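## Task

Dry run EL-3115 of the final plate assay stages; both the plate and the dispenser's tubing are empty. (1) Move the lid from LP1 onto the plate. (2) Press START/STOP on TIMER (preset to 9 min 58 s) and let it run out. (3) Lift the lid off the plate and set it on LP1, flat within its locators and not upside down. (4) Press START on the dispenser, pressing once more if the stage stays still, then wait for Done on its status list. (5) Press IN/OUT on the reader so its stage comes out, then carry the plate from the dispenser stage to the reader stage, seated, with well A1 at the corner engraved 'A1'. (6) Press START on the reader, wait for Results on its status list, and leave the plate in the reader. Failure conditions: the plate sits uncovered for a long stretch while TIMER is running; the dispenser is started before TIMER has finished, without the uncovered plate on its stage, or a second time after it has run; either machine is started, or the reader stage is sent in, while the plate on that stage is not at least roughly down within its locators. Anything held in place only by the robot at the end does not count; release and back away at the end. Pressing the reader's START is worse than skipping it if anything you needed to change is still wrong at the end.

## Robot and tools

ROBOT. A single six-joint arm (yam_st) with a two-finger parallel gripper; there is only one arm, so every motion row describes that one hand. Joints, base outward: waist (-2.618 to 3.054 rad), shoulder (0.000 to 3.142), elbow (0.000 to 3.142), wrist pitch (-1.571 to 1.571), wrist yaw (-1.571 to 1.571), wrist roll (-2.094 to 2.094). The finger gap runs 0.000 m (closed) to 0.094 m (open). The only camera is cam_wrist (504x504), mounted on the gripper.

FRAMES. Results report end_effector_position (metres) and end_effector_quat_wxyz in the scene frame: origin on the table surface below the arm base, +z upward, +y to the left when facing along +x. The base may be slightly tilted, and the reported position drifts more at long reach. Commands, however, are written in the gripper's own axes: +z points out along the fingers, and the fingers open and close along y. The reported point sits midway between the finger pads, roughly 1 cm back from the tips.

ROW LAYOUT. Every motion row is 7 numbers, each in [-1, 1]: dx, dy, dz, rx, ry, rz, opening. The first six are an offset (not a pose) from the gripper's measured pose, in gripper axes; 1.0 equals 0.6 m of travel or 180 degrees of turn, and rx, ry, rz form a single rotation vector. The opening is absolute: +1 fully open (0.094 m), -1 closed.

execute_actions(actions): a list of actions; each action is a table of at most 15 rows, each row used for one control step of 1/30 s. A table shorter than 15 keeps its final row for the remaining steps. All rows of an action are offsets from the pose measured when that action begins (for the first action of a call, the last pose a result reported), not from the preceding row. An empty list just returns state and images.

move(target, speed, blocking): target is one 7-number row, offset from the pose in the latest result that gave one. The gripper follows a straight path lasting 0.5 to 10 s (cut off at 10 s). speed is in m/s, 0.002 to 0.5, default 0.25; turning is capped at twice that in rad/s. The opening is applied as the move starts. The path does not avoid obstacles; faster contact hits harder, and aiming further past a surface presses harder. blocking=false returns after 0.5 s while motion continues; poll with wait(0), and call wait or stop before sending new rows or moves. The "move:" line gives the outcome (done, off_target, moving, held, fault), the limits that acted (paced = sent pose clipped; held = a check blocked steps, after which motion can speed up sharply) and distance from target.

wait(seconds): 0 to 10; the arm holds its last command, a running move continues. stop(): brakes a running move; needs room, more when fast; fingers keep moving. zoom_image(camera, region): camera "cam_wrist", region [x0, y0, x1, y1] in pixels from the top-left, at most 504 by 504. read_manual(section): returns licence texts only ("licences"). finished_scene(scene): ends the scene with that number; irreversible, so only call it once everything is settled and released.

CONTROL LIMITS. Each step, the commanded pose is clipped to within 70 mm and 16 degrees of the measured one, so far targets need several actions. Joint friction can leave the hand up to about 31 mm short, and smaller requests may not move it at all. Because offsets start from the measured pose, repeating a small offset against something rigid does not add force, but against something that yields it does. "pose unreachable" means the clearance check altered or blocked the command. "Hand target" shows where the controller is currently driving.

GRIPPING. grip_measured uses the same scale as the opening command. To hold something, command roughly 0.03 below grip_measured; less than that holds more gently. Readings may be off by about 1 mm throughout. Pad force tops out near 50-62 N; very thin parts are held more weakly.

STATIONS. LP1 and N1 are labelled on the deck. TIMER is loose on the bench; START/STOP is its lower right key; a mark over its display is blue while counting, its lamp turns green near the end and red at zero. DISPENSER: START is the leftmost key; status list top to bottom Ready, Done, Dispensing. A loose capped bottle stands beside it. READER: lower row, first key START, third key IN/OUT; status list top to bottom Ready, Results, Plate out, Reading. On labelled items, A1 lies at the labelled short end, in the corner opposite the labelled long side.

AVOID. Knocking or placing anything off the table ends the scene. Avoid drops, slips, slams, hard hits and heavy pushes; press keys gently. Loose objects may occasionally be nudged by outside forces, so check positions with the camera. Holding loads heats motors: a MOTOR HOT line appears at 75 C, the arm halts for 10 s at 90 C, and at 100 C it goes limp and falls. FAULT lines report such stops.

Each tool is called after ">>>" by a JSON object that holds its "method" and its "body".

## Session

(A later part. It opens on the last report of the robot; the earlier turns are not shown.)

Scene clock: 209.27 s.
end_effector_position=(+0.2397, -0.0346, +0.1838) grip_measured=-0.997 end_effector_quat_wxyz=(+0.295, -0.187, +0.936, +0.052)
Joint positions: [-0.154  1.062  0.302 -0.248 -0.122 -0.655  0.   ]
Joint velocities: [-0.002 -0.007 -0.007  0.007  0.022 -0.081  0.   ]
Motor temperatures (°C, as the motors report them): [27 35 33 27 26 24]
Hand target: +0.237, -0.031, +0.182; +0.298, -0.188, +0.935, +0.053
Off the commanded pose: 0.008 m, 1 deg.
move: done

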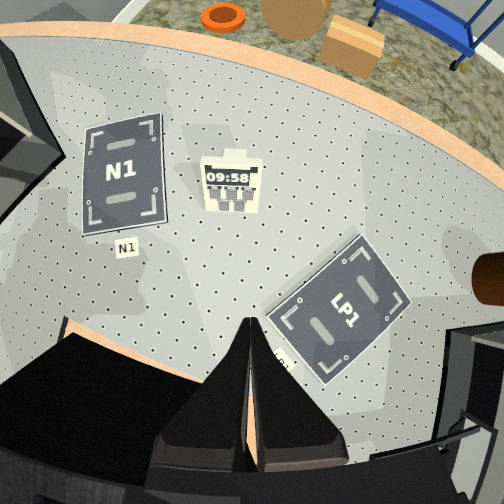

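>>> {"method": "move", "body": {"target": [0,0.008,0.17,0,0,0,-1], "speed": 0.1}}

>>> {"method": "zoom_image", "body": {"camera": "cam_wrist", "region": [130,130,370,350]}}

Scene clock: 215.23 s.
end_effector_position=(+0.2840, -0.0131, +0.1025) grip_measured=-0.997 end_effector_quat_wxyz=(+0.289, -0.187, +0.937, +0.054)
Joint positions: [-0.097  1.756  0.302  0.439 -0.091 -0.606  0.   ]
Joint velocities: [ 0.007 -0.007 -0.002  0.11  -0.051  0.066 -0.   ]
Motor temperatures (°C, as the motors report them): [27 34 32 28 26 24]
Hand target: +0.292, -0.012, +0.102; +0.294, -0.187, +0.936, +0.051
Off the commanded pose: 0.010 m, 1 deg.
move: done

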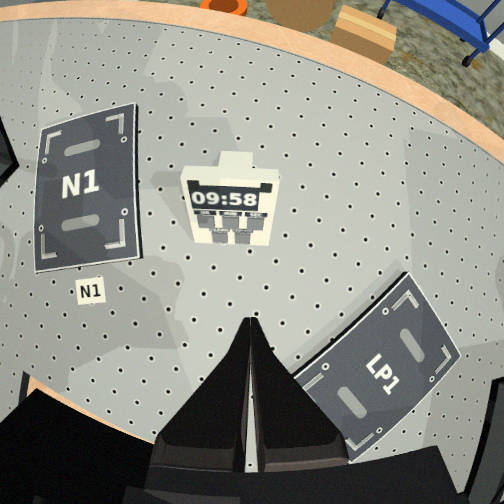

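Region (130, 130, 370, 350) of cam_wrist's 504x504 image, scaled by 2.100, with more detail than that image has; it fills the top 462 rows of this view, and the rest is white.

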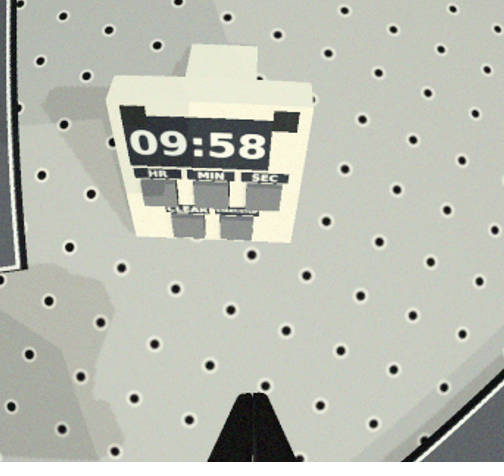

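>>> {"method": "move", "body": {"target": [0.0,0.012,0.07,0,-0.08,0,-1], "speed": 0.06}}

Scene clock: 229.93 s.
end_effector_position=(+0.3133, +0.0008, +0.0756) grip_measured=-0.997 end_effector_quat_wxyz=(+0.414, -0.180, +0.889, +0.073)
Joint positions: [-0.16   2.251  0.274  1.185 -0.278 -0.622  0.   ]
Joint velocities: [ 0.012 -0.002 -0.002  0.095  0.066 -0.007  0.001]
Motor temperatures (°C, as the motors report them): [27 33 32 29 26 24]
Hand target: +0.305, +0.002, +0.070; +0.405, -0.180, +0.893, +0.078
Off the commanded pose: 0.013 m, 1 deg.
move: off_target

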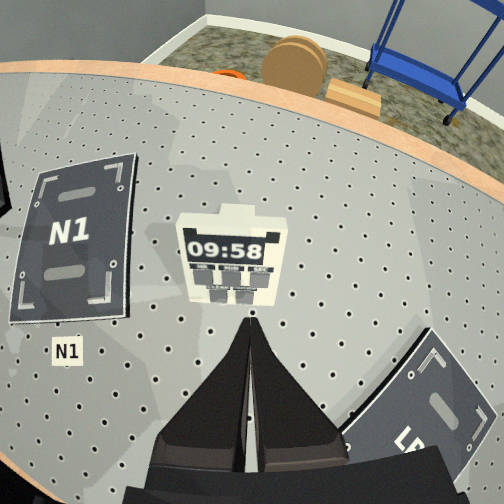

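>>> {"method": "move", "body": {"target": [0.05,0.014,0.04,0,0,0,-1], "speed": 0.04}}

>>> {"method": "zoom_image", "body": {"camera": "cam_wrist", "region": [130,150,370,370]}}

Scene clock: 238.93 s.
end_effector_position=(+0.3041, +0.0102, +0.0399) grip_measured=-0.997 end_effector_quat_wxyz=(+0.405, -0.181, +0.893, +0.078)
Joint positions: [-0.169  2.499  0.316  1.366 -0.284 -0.628  0.   ]
Joint velocities: [ 0.007 -0.007  0.017  0.022  0.051 -0.007  0.   ]
Motor temperatures (°C, as the motors report them): [27 32 32 30 26 24]
Hand target: +0.310, +0.007, +0.038; +0.414, -0.180, +0.889, +0.073
Off the commanded pose: 0.007 m, 1 deg.
move: done

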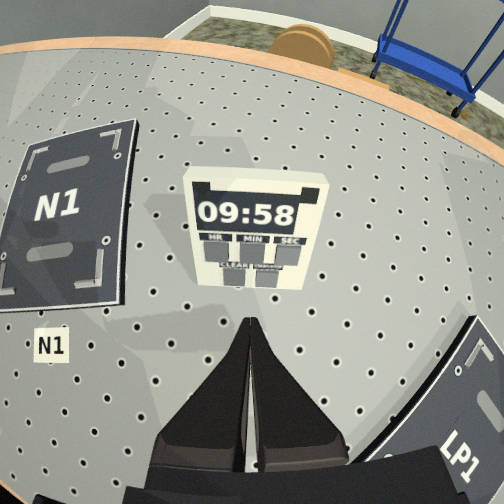

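Region (130, 150, 370, 370) of cam_wrist's 504x504 image, scaled by 2.100, with more detail than that image has; it fills the top 462 rows of this view, and the rest is white.

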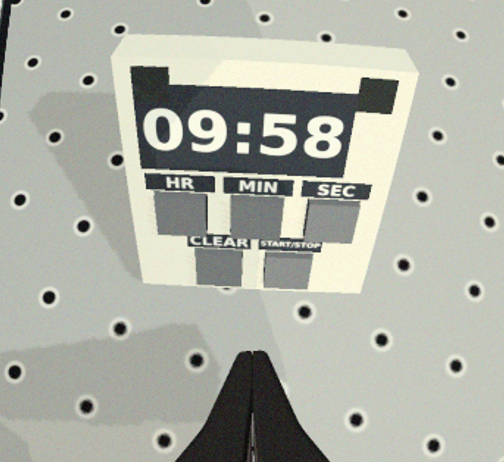

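>>> {"method": "move", "body": {"target": [-0.012,-0.018,0.03,0,0,0,-1], "speed": 0.02}}

>>> {"method": "zoom_image", "body": {"camera": "cam_wrist", "region": [130,150,370,370]}}

Scene clock: 245.40 s.
end_effector_position=(+0.3162, +0.0095, +0.0311) grip_measured=-0.997 end_effector_quat_wxyz=(+0.398, -0.181, +0.895, +0.083)
Joint positions: [-0.169  2.499  0.381  1.284 -0.286 -0.628  0.   ]
Joint velocities: [ 0.027 -0.002  0.012 -0.037 -0.051  0.037 -0.001]
Motor temperatures (°C, as the motors report them): [27 33 31 31 26 24]
Hand target: +0.325, +0.007, +0.034; +0.405, -0.181, +0.893, +0.078
Off the commanded pose: 0.010 m, 1 deg.
move: done

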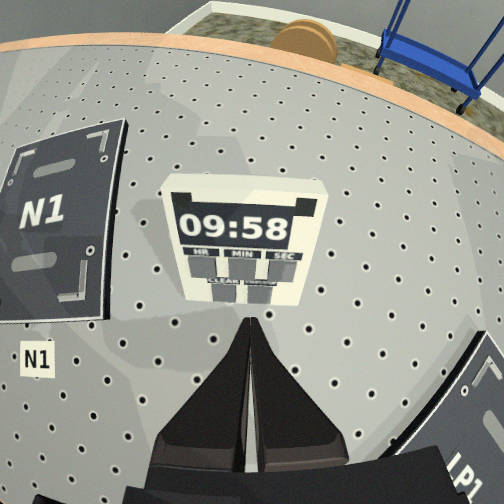

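Region (130, 150, 370, 370) of cam_wrist's 504x504 image, scaled by 2.100, with more detail than that image has; it fills the top 462 rows of this view, and the rest is white.

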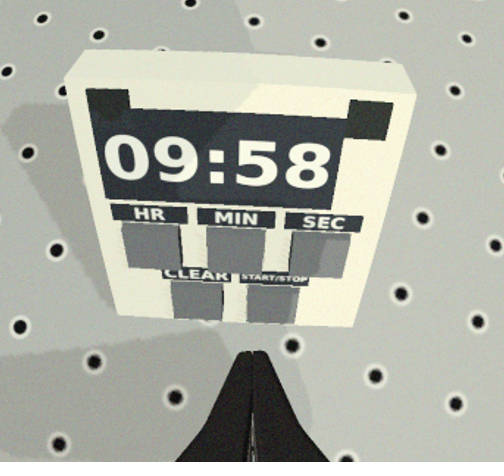

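>>> {"method": "move", "body": {"target": [-0.025,-0.015,0.0225,0,0,0,-1], "speed": 0.01}}

>>> {"method": "zoom_image", "body": {"camera": "cam_wrist", "region": [130,150,370,370]}}

Scene clock: 252.10 s.
end_effector_position=(+0.3257, +0.0103, +0.0271) grip_measured=-0.997 end_effector_quat_wxyz=(+0.388, -0.182, +0.899, +0.089)
Joint positions: [-0.159  2.476  0.431  1.188 -0.279 -0.621  0.   ]
Joint velocities: [-0.022 -0.002 -0.012  0.007  0.051  0.081 -0.001]
Motor temperatures (°C, as the motors report them): [27 34 31 31 26 24]
Hand target: +0.338, +0.009, +0.033; +0.398, -0.182, +0.895, +0.083
Off the commanded pose: 0.014 m, 1 deg.
move: off_target

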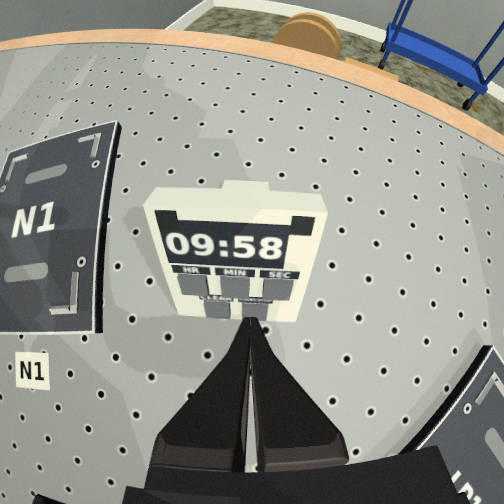

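Region (130, 150, 370, 370) of cam_wrist's 504x504 image, scaled by 2.100, with more detail than that image has; it fills the top 462 rows of this view, and the rest is white.

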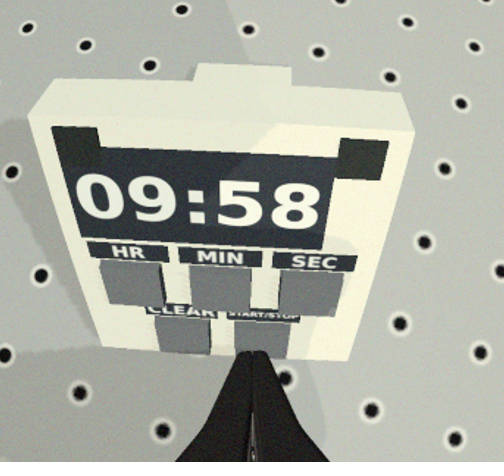

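>>> {"method": "move", "body": {"target": [-0.03,-0.01,0.018,0,-0.006,0,-1], "speed": 0.008}}

>>> {"method": "zoom_image", "body": {"camera": "cam_wrist", "region": [130,150,370,370]}}

Scene clock: 258.23 s.
end_effector_position=(+0.3316, +0.0145, +0.0236) grip_measured=-0.997 end_effector_quat_wxyz=(+0.381, -0.181, +0.901, +0.097)
Joint positions: [-0.145  2.476  0.465  1.137 -0.278 -0.605  0.   ]
Joint velocities: [-0.017  0.022  0.007 -0.037 -0.007  0.022 -0.   ]
Motor temperatures (°C, as the motors report them): [27 35 31 31 26 24]
Hand target: +0.346, +0.012, +0.033; +0.396, -0.181, +0.896, +0.090
Off the commanded pose: 0.018 m, 2 deg.
move: off_target

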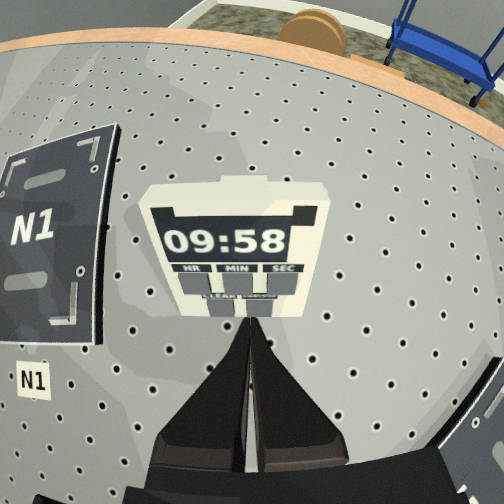

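Region (130, 150, 370, 370) of cam_wrist's 504x504 image, scaled by 2.100, with more detail than that image has; it fills the top 462 rows of this view, and the rest is white.

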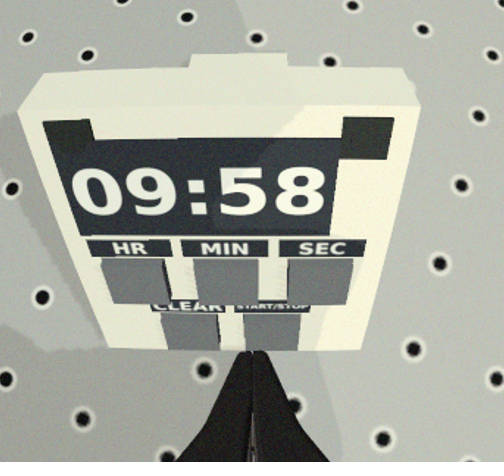

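>>> {"method": "move", "body": {"target": [-0.025,-0.014,-0.026,0,0,0,-1], "speed": 0.015}}

>>> {"method": "zoom_image", "body": {"camera": "cam_wrist", "region": [130,150,370,370]}}

Scene clock: 263.80 s.
end_effector_position=(+0.3436, +0.0069, +0.0432) grip_measured=-0.997 end_effector_quat_wxyz=(+0.390, -0.181, +0.898, +0.093)
Joint positions: [-0.145  2.365  0.465  1.047 -0.278 -0.605  0.   ]
Joint velocities: [ 0.002 -0.007  0.012  0.007 -0.007  0.066  0.001]
Motor temperatures (°C, as the motors report them): [27 36 30 31 26 24]
Hand target: +0.334, +0.006, +0.044; +0.381, -0.181, +0.901, +0.098
Off the commanded pose: 0.009 m, 1 deg.
move: done

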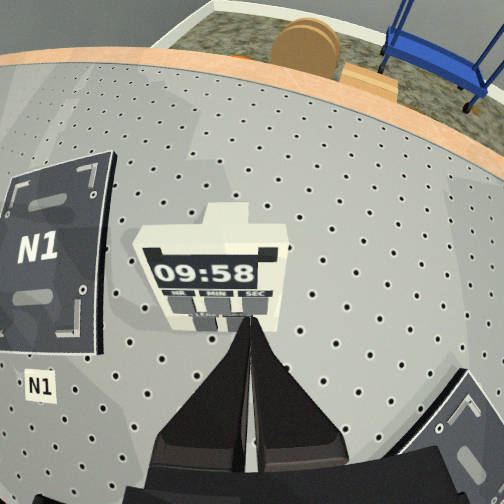

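Region (130, 150, 370, 370) of cam_wrist's 504x504 image, scaled by 2.100, with more detail than that image has; it fills the top 462 rows of this view, and the rest is white.

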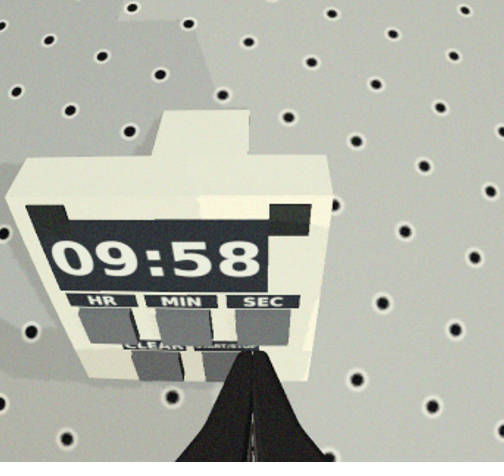

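>>> {"method": "move", "body": {"target": [0.02,0.014,0.014,0,0,0,-1], "speed": 0.01}}

>>> {"method": "zoom_image", "body": {"camera": "cam_wrist", "region": [130,150,370,370]}}

Scene clock: 270.10 s.
end_effector_position=(+0.3391, +0.0105, +0.0328) grip_measured=-0.997 end_effector_quat_wxyz=(+0.391, -0.180, +0.898, +0.092)
Joint positions: [-0.145  2.436  0.465  1.122 -0.278 -0.605  0.   ]
Joint velocities: [ 0.002 -0.007 -0.012 -0.051  0.007 -0.037  0.   ]
Motor temperatures (°C, as the motors report them): [27 36 30 31 26 24]
Hand target: +0.339, +0.014, +0.029; +0.389, -0.181, +0.898, +0.093
Off the commanded pose: 0.005 m, 0 deg.
move: done

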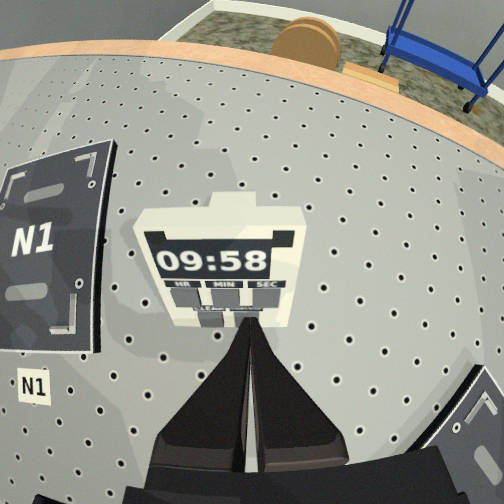

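Region (130, 150, 370, 370) of cam_wrist's 504x504 image, scaled by 2.100, with more detail than that image has; it fills the top 462 rows of this view, and the rest is white.

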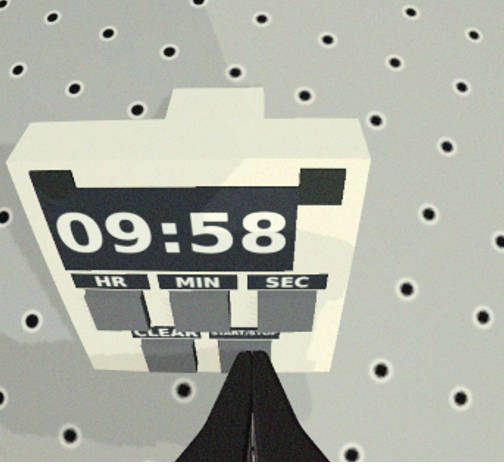

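Pressing forward-and-down into the key.

>>> {"method": "move", "body": {"target": [-0.012,0,0.022,0,0,0,-1], "speed": 0.01}}

>>> {"method": "zoom_image", "body": {"camera": "cam_wrist", "region": [130,150,370,370]}}

Scene clock: 275.93 s.
end_effector_position=(+0.3500, +0.0121, +0.0338) grip_measured=-0.997 end_effector_quat_wxyz=(+0.396, -0.180, +0.896, +0.089)
Joint positions: [-0.128  2.436  0.498  1.104 -0.267 -0.592  0.   ]
Joint velocities: [ 0.007 -0.002 -0.012  0.066 -0.007 -0.007  0.   ]
Motor temperatures (°C, as the motors report them): [27 36 30 32 26 24]
Hand target: +0.352, +0.016, +0.029; +0.391, -0.181, +0.898, +0.092
Off the commanded pose: 0.007 m, 1 deg.
move: done

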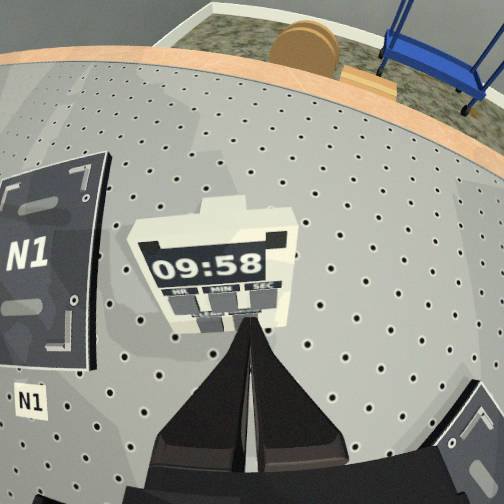

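Region (130, 150, 370, 370) of cam_wrist's 504x504 image, scaled by 2.100, with more detail than that image has; it fills the top 462 rows of this view, and the rest is white.

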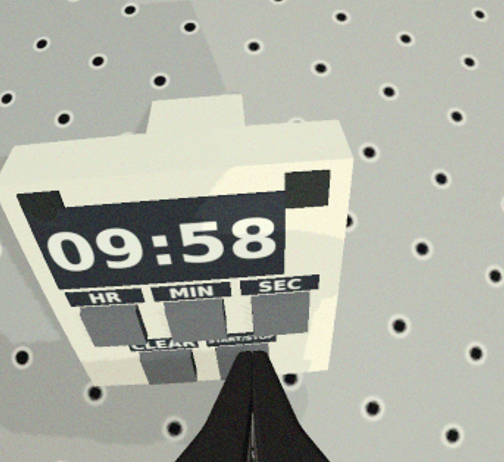

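>>> {"method": "move", "body": {"target": [0.009,0.004,0.026,0,0,0,-1], "speed": 0.03}}

>>> {"method": "zoom_image", "body": {"camera": "cam_wrist", "region": [130,150,370,370]}}

Scene clock: 292.43 s.
end_effector_position=(+0.3509, +0.0147, +0.0224) grip_measured=-0.997 end_effector_quat_wxyz=(+0.392, -0.180, +0.898, +0.091)
Joint positions: [-0.128  2.489  0.527  1.118 -0.266 -0.591  0.   ]
Joint velocities: [ 0.002 -0.017 -0.017  0.007 -0.007 -0.022  0.   ]
Motor temperatures (°C, as the motors report them): [28 36 30 32 26 24]
Hand target: +0.356, +0.017, +0.020; +0.396, -0.180, +0.896, +0.089
Off the commanded pose: 0.007 m, 1 deg.
move: done

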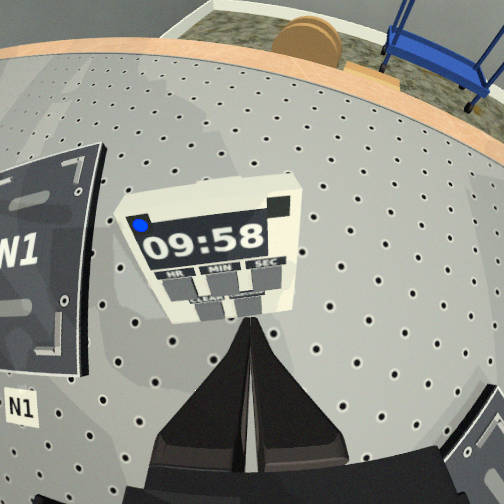

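Region (130, 150, 370, 370) of cam_wrist's 504x504 image, scaled by 2.100, with more detail than that image has; it fills the top 462 rows of this view, and the rest is white.

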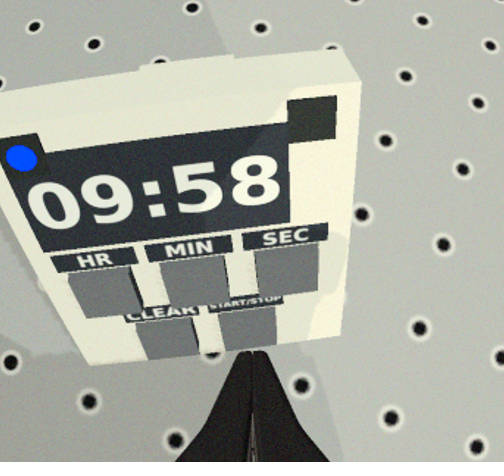

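>>> {"method": "move", "body": {"target": [0.02,0,-0.1,0,0,0,-1], "speed": 0.05}}

>>> {"method": "move", "body": {"target": [-0.3,0,-0.3,0,0.15,0,-1], "speed": 0.15}}

Scene clock: 300.50 s.
end_effector_position=(+0.3044, -0.0012, +0.0485) grip_measured=-0.997 end_effector_quat_wxyz=(+0.387, -0.179, +0.900, +0.096)
Joint positions: [-0.221  2.343  0.323  1.141 -0.329 -0.661  0.   ]
Joint velocities: [-0.002 -0.017  0.002  0.022 -0.022 -0.051  0.   ]
Motor temperatures (°C, as the motors report them): [28 36 30 33 26 24]
Hand target: +0.303, -0.004, +0.054; +0.393, -0.179, +0.897, +0.093
Off the commanded pose: 0.008 m, 1 deg.
move: done

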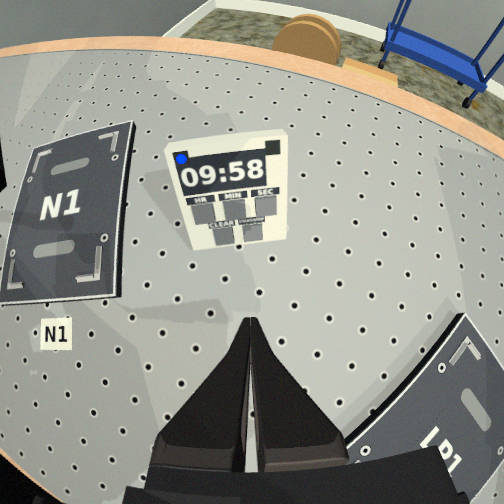

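Scene clock: 302.90 s.
end_effector_position=(+0.2963, -0.0123, +0.2992) grip_measured=-0.997 end_effector_quat_wxyz=(+0.170, -0.193, +0.965, +0.049)
Joint positions: [ 0.192  1.366  1.045 -0.931  0.113 -0.33   0.   ]
Joint velocities: [-0.002 -0.012 -0.002 -0.095  0.022 -0.051  0.001]
Motor temperatures (°C, as the motors report them): [28 36 30 33 26 24]
Hand target: +0.297, -0.010, +0.298; +0.161, -0.195, +0.966, +0.047
Off the commanded pose: 0.005 m, 1 deg.
move: done

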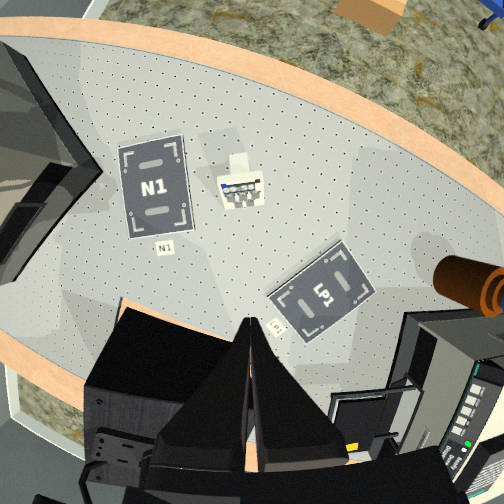

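>>> {"method": "wait", "body": {"seconds": 10}}

>>> {"method": "wait", "body": {"seconds": 10}}

>>> {"method": "wait", "body": {"seconds": 10}}

>>> {"method": "wait", "body": {"seconds": 10}}

>>> {"method": "wait", "body": {"seconds": 10}}

>>> {"method": "wait", "body": {"seconds": 10}}

>>> {"method": "wait", "body": {"seconds": 10}}

>>> {"method": "wait", "body": {"seconds": 10}}

>>> {"method": "wait", "body": {"seconds": 10}}

>>> {"method": "wait", "body": {"seconds": 10}}

>>> {"method": "wait", "body": {"seconds": 10}}

>>> {"method": "wait", "body": {"seconds": 10}}

>>> {"method": "wait", "body": {"seconds": 10}}

>>> {"method": "wait", "body": {"seconds": 10}}

>>> {"method": "wait", "body": {"seconds": 10}}

Scene clock: 323.10 s.
end_effector_position=(+0.2958, -0.0124, +0.2990) grip_measured=-0.997 end_effector_quat_wxyz=(+0.169, -0.193, +0.965, +0.049)
Joint positions: [ 0.192  1.366  1.045 -0.933  0.113 -0.33   0.   ]
Joint velocities: [ 0.002  0.007  0.002 -0.066  0.081  0.066 -0.   ]
Motor temperatures (°C, as the motors report them): [28 33 34 31 26 24]
Hand target: +0.297, -0.010, +0.298; +0.161, -0.195, +0.966, +0.047
Off the commanded pose: 0.006 m, 1 deg.
wait: 10.00 s; at rest from the start

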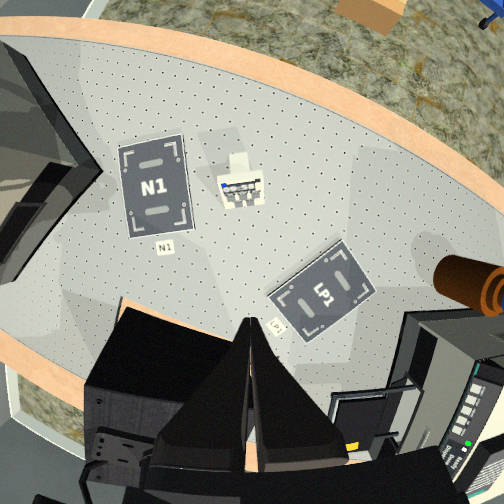

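Scene clock: 333.10 s.
end_effector_position=(+0.2958, -0.0124, +0.2990) grip_measured=-0.997 end_effector_quat_wxyz=(+0.169, -0.193, +0.965, +0.049)
Joint positions: [ 0.192  1.366  1.045 -0.933  0.113 -0.33   0.   ]
Joint velocities: [-0.017 -0.007  0.002  0.022 -0.066 -0.037  0.001]
Motor temperatures (°C, as the motors report them): [27 33 35 31 26 24]
Hand target: +0.297, -0.010, +0.298; +0.161, -0.195, +0.966, +0.047
Off the commanded pose: 0.006 m, 1 deg.
wait: 10.00 s; at rest by 0.17 s

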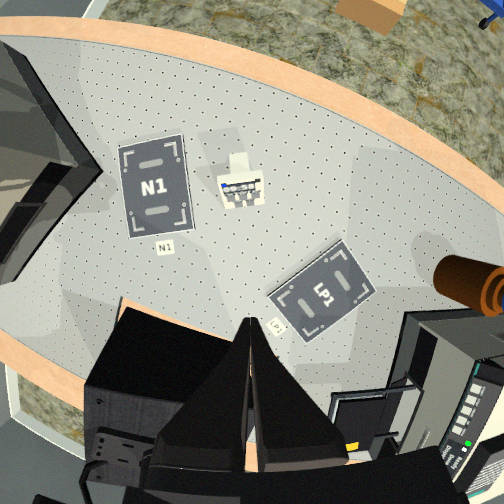

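Scene clock: 343.10 s.
end_effector_position=(+0.2958, -0.0124, +0.2990) grip_measured=-0.997 end_effector_quat_wxyz=(+0.169, -0.193, +0.965, +0.049)
Joint positions: [ 0.192  1.366  1.045 -0.933  0.113 -0.33   0.   ]
Joint velocities: [ 0.017  0.002  0.012  0.051 -0.022 -0.022 -0.   ]
Motor temperatures (°C, as the motors report them): [27 32 36 31 26 24]
Hand target: +0.297, -0.010, +0.298; +0.161, -0.195, +0.966, +0.047
Off the commanded pose: 0.006 m, 1 deg.
wait: 10.00 s; at rest by 0.17 s

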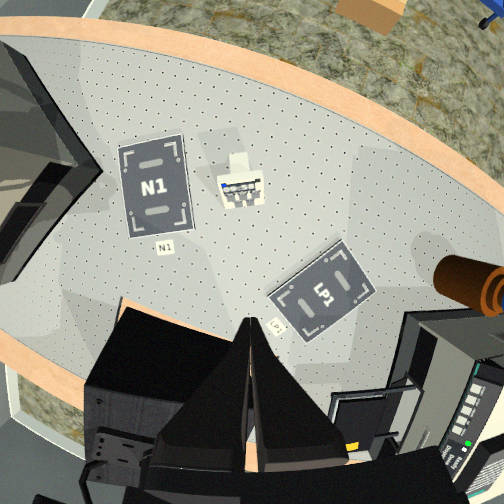

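Scene clock: 353.10 s.
end_effector_position=(+0.2958, -0.0124, +0.2990) grip_measured=-0.997 end_effector_quat_wxyz=(+0.169, -0.193, +0.965, +0.049)
Joint positions: [ 0.192  1.366  1.045 -0.933  0.113 -0.33   0.   ]
Joint velocities: [ 0.022 -0.002 -0.002 -0.022  0.007 -0.037 -0.001]
Motor temperatures (°C, as the motors report them): [27 31 37 31 26 24]
Hand target: +0.297, -0.010, +0.298; +0.161, -0.195, +0.966, +0.047
Off the commanded pose: 0.006 m, 1 deg.
wait: 10.00 s; at rest by 0.17 s

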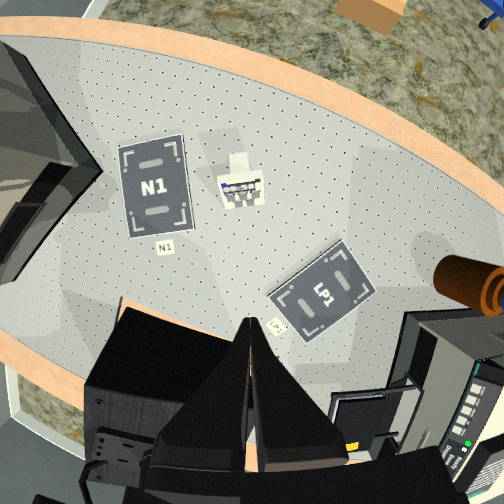

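Scene clock: 363.10 s.
end_effector_position=(+0.2958, -0.0124, +0.2990) grip_measured=-0.997 end_effector_quat_wxyz=(+0.169, -0.193, +0.965, +0.049)
Joint positions: [ 0.192  1.366  1.045 -0.933  0.113 -0.33   0.   ]
Joint velocities: [-0.012  0.012 -0.012  0.007  0.022 -0.022 -0.001]
Motor temperatures (°C, as the motors report them): [28 31 38 31 26 24]
Hand target: +0.297, -0.010, +0.298; +0.161, -0.195, +0.966, +0.047
Off the commanded pose: 0.006 m, 1 deg.
wait: 10.00 s; at rest by 0.17 s

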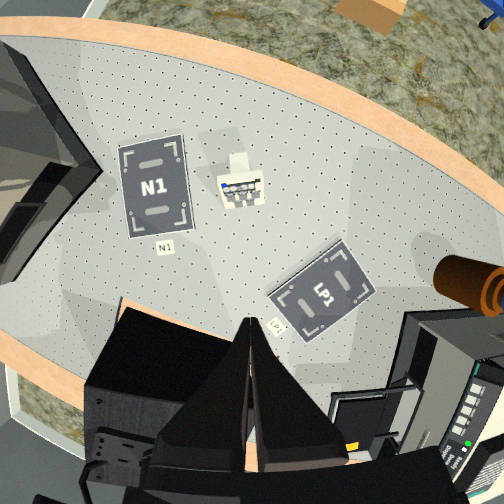

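Scene clock: 373.10 s.
end_effector_position=(+0.2958, -0.0124, +0.2990) grip_measured=-0.997 end_effector_quat_wxyz=(+0.169, -0.193, +0.965, +0.049)
Joint positions: [ 0.192  1.366  1.045 -0.933  0.113 -0.33   0.   ]
Joint velocities: [-0.012 -0.002 -0.012  0.007 -0.037  0.007  0.   ]
Motor temperatures (°C, as the motors report them): [28 31 38 31 26 24]
Hand target: +0.297, -0.010, +0.298; +0.161, -0.195, +0.966, +0.047
Off the commanded pose: 0.006 m, 1 deg.
wait: 10.00 s; at rest by 0.17 s

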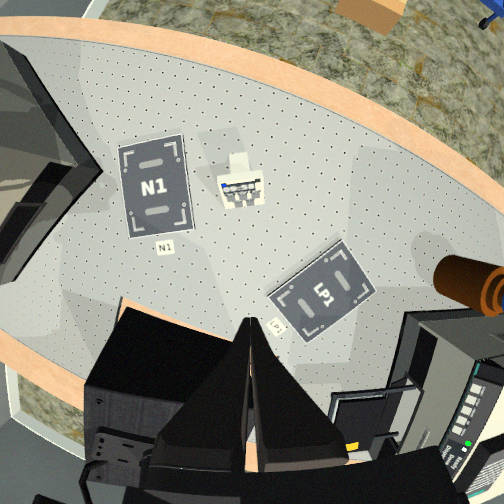

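Scene clock: 383.10 s.
end_effector_position=(+0.2958, -0.0124, +0.2990) grip_measured=-0.997 end_effector_quat_wxyz=(+0.169, -0.193, +0.965, +0.049)
Joint positions: [ 0.192  1.366  1.045 -0.933  0.113 -0.33   0.   ]
Joint velocities: [ 0.007 -0.022  0.007 -0.007 -0.007  0.11   0.   ]
Motor temperatures (°C, as the motors report them): [28 30 39 31 26 24]
Hand target: +0.297, -0.010, +0.298; +0.161, -0.195, +0.966, +0.047
Off the commanded pose: 0.006 m, 1 deg.
wait: 10.00 s; at rest by 0.17 s

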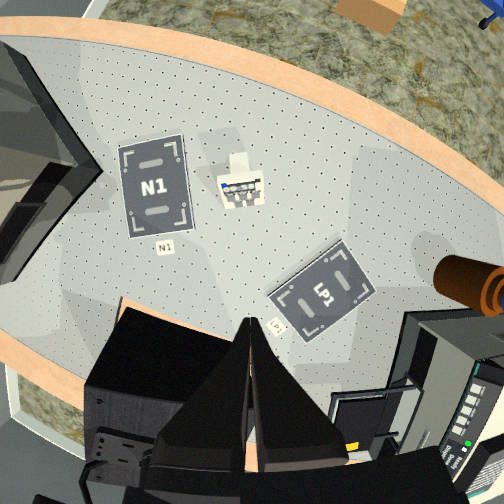

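Scene clock: 393.10 s.
end_effector_position=(+0.2958, -0.0124, +0.2990) grip_measured=-0.997 end_effector_quat_wxyz=(+0.169, -0.193, +0.965, +0.049)
Joint positions: [ 0.192  1.366  1.045 -0.933  0.113 -0.33   0.   ]
Joint velocities: [-0.002 -0.012 -0.012 -0.007  0.007 -0.066  0.001]
Motor temperatures (°C, as the motors report them): [28 30 39 31 26 24]
Hand target: +0.297, -0.010, +0.298; +0.161, -0.195, +0.966, +0.047
Off the commanded pose: 0.006 m, 1 deg.
wait: 10.00 s; at rest by 0.17 s

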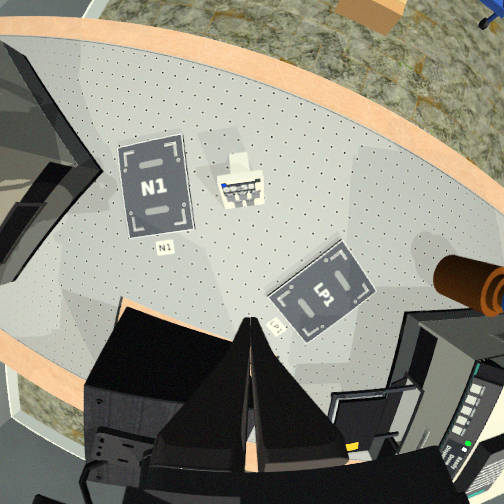

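Scene clock: 403.10 s.
end_effector_position=(+0.2958, -0.0124, +0.2990) grip_measured=-0.997 end_effector_quat_wxyz=(+0.169, -0.193, +0.965, +0.049)
Joint positions: [ 0.192  1.366  1.045 -0.933  0.113 -0.33   0.   ]
Joint velocities: [ 0.002  0.002 -0.017 -0.051  0.022 -0.007 -0.001]
Motor temperatures (°C, as the motors report them): [28 30 40 31 26 24]
Hand target: +0.297, -0.010, +0.298; +0.161, -0.195, +0.966, +0.047
Off the commanded pose: 0.006 m, 1 deg.
wait: 10.00 s; at rest by 0.17 s

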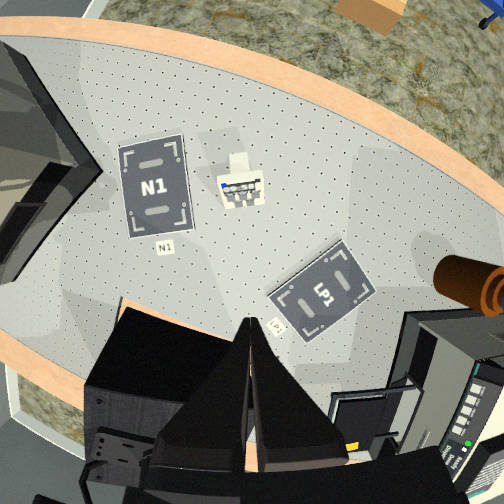

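Scene clock: 413.10 s.
end_effector_position=(+0.2958, -0.0124, +0.2990) grip_measured=-0.997 end_effector_quat_wxyz=(+0.169, -0.193, +0.965, +0.049)
Joint positions: [ 0.192  1.366  1.045 -0.933  0.113 -0.33   0.   ]
Joint velocities: [-0.017 -0.002 -0.012  0.095 -0.037 -0.095 -0.001]
Motor temperatures (°C, as the motors report them): [28 30 40 31 26 24]
Hand target: +0.297, -0.010, +0.298; +0.161, -0.195, +0.966, +0.047
Off the commanded pose: 0.006 m, 1 deg.
wait: 10.00 s; at rest by 0.17 s

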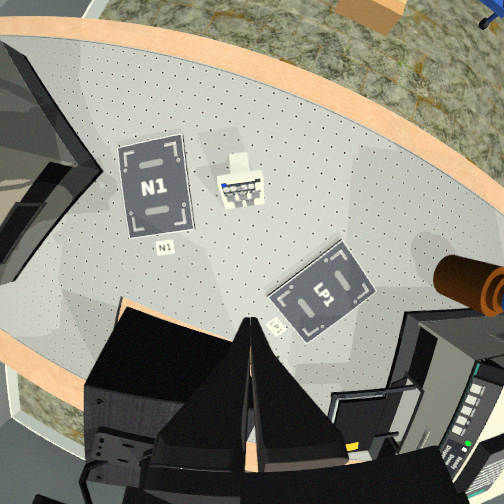

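Scene clock: 423.10 s.
end_effector_position=(+0.2958, -0.0124, +0.2990) grip_measured=-0.997 end_effector_quat_wxyz=(+0.169, -0.193, +0.965, +0.049)
Joint positions: [ 0.192  1.366  1.045 -0.933  0.113 -0.33   0.   ]
Joint velocities: [0.002 0.017 0.007 0.007 0.081 0.007 0.001]
Motor temperatures (°C, as the motors report them): [28 30 40 31 26 24]
Hand target: +0.297, -0.010, +0.298; +0.161, -0.195, +0.966, +0.047
Off the commanded pose: 0.006 m, 1 deg.
wait: 10.00 s; at rest by 0.17 s

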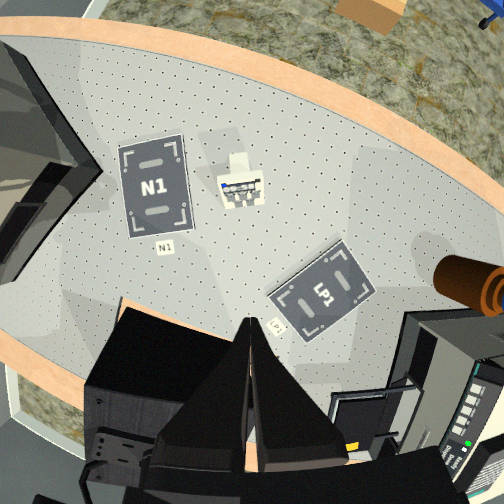

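Scene clock: 433.10 s.
end_effector_position=(+0.2958, -0.0124, +0.2990) grip_measured=-0.997 end_effector_quat_wxyz=(+0.169, -0.193, +0.965, +0.049)
Joint positions: [ 0.192  1.366  1.045 -0.933  0.113 -0.33   0.   ]
Joint velocities: [ 0.002 -0.002  0.002  0.022 -0.066  0.007  0.   ]
Motor temperatures (°C, as the motors report them): [28 30 41 31 26 24]
Hand target: +0.297, -0.010, +0.298; +0.161, -0.195, +0.966, +0.047
Off the commanded pose: 0.006 m, 1 deg.
wait: 10.00 s; at rest by 0.17 s

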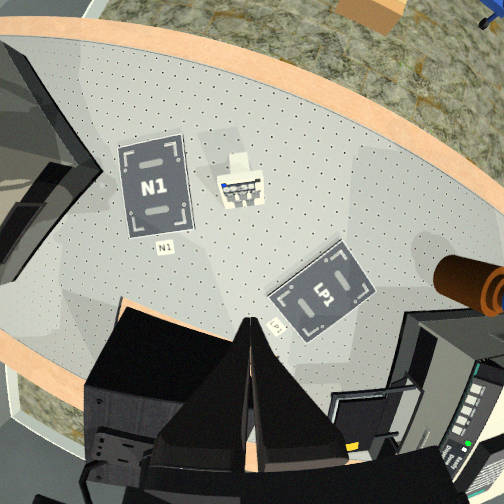

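Scene clock: 443.10 s.
end_effector_position=(+0.2958, -0.0124, +0.2990) grip_measured=-0.997 end_effector_quat_wxyz=(+0.169, -0.193, +0.965, +0.049)
Joint positions: [ 0.192  1.366  1.045 -0.933  0.113 -0.33   0.   ]
Joint velocities: [-0.012 -0.017 -0.027 -0.007 -0.007 -0.037  0.001]
Motor temperatures (°C, as the motors report them): [28 30 41 31 26 24]
Hand target: +0.297, -0.010, +0.298; +0.161, -0.195, +0.966, +0.047
Off the commanded pose: 0.006 m, 1 deg.
wait: 10.00 s; at rest by 0.17 s

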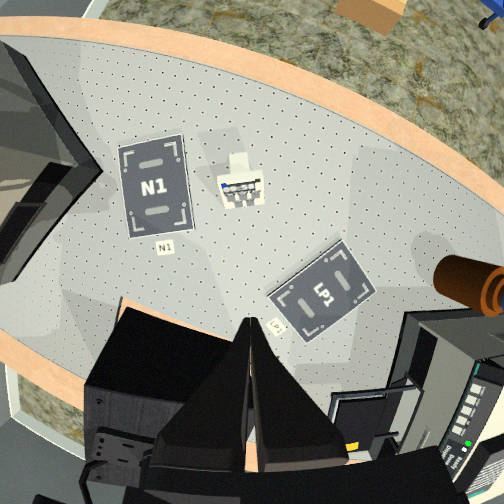

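Scene clock: 453.10 s.
end_effector_position=(+0.2958, -0.0124, +0.2990) grip_measured=-0.997 end_effector_quat_wxyz=(+0.169, -0.193, +0.965, +0.049)
Joint positions: [ 0.192  1.366  1.045 -0.933  0.113 -0.33   0.   ]
Joint velocities: [-0.002 -0.002  0.002 -0.051  0.007  0.022  0.   ]
Motor temperatures (°C, as the motors report them): [28 30 41 31 26 24]
Hand target: +0.297, -0.010, +0.298; +0.161, -0.195, +0.966, +0.047
Off the commanded pose: 0.006 m, 1 deg.
wait: 10.00 s; at rest by 0.17 s

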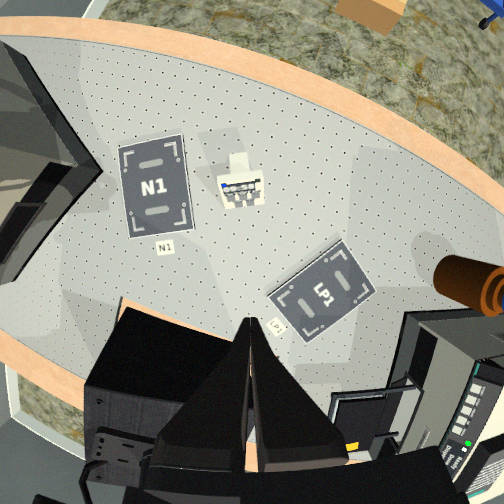

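Scene clock: 463.10 s.
end_effector_position=(+0.2958, -0.0124, +0.2990) grip_measured=-0.997 end_effector_quat_wxyz=(+0.169, -0.193, +0.965, +0.049)
Joint positions: [ 0.192  1.366  1.045 -0.933  0.113 -0.33   0.   ]
Joint velocities: [-0.007 -0.022  0.007 -0.007 -0.095  0.022 -0.001]
Motor temperatures (°C, as the motors report them): [28 30 41 31 26 24]
Hand target: +0.297, -0.010, +0.298; +0.161, -0.195, +0.966, +0.047
Off the commanded pose: 0.006 m, 1 deg.
wait: 10.00 s; at rest by 0.17 s

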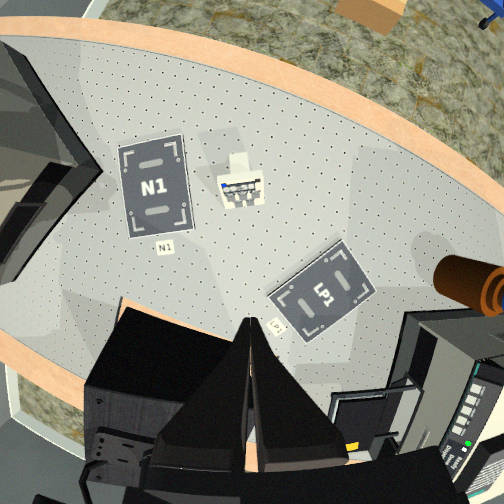

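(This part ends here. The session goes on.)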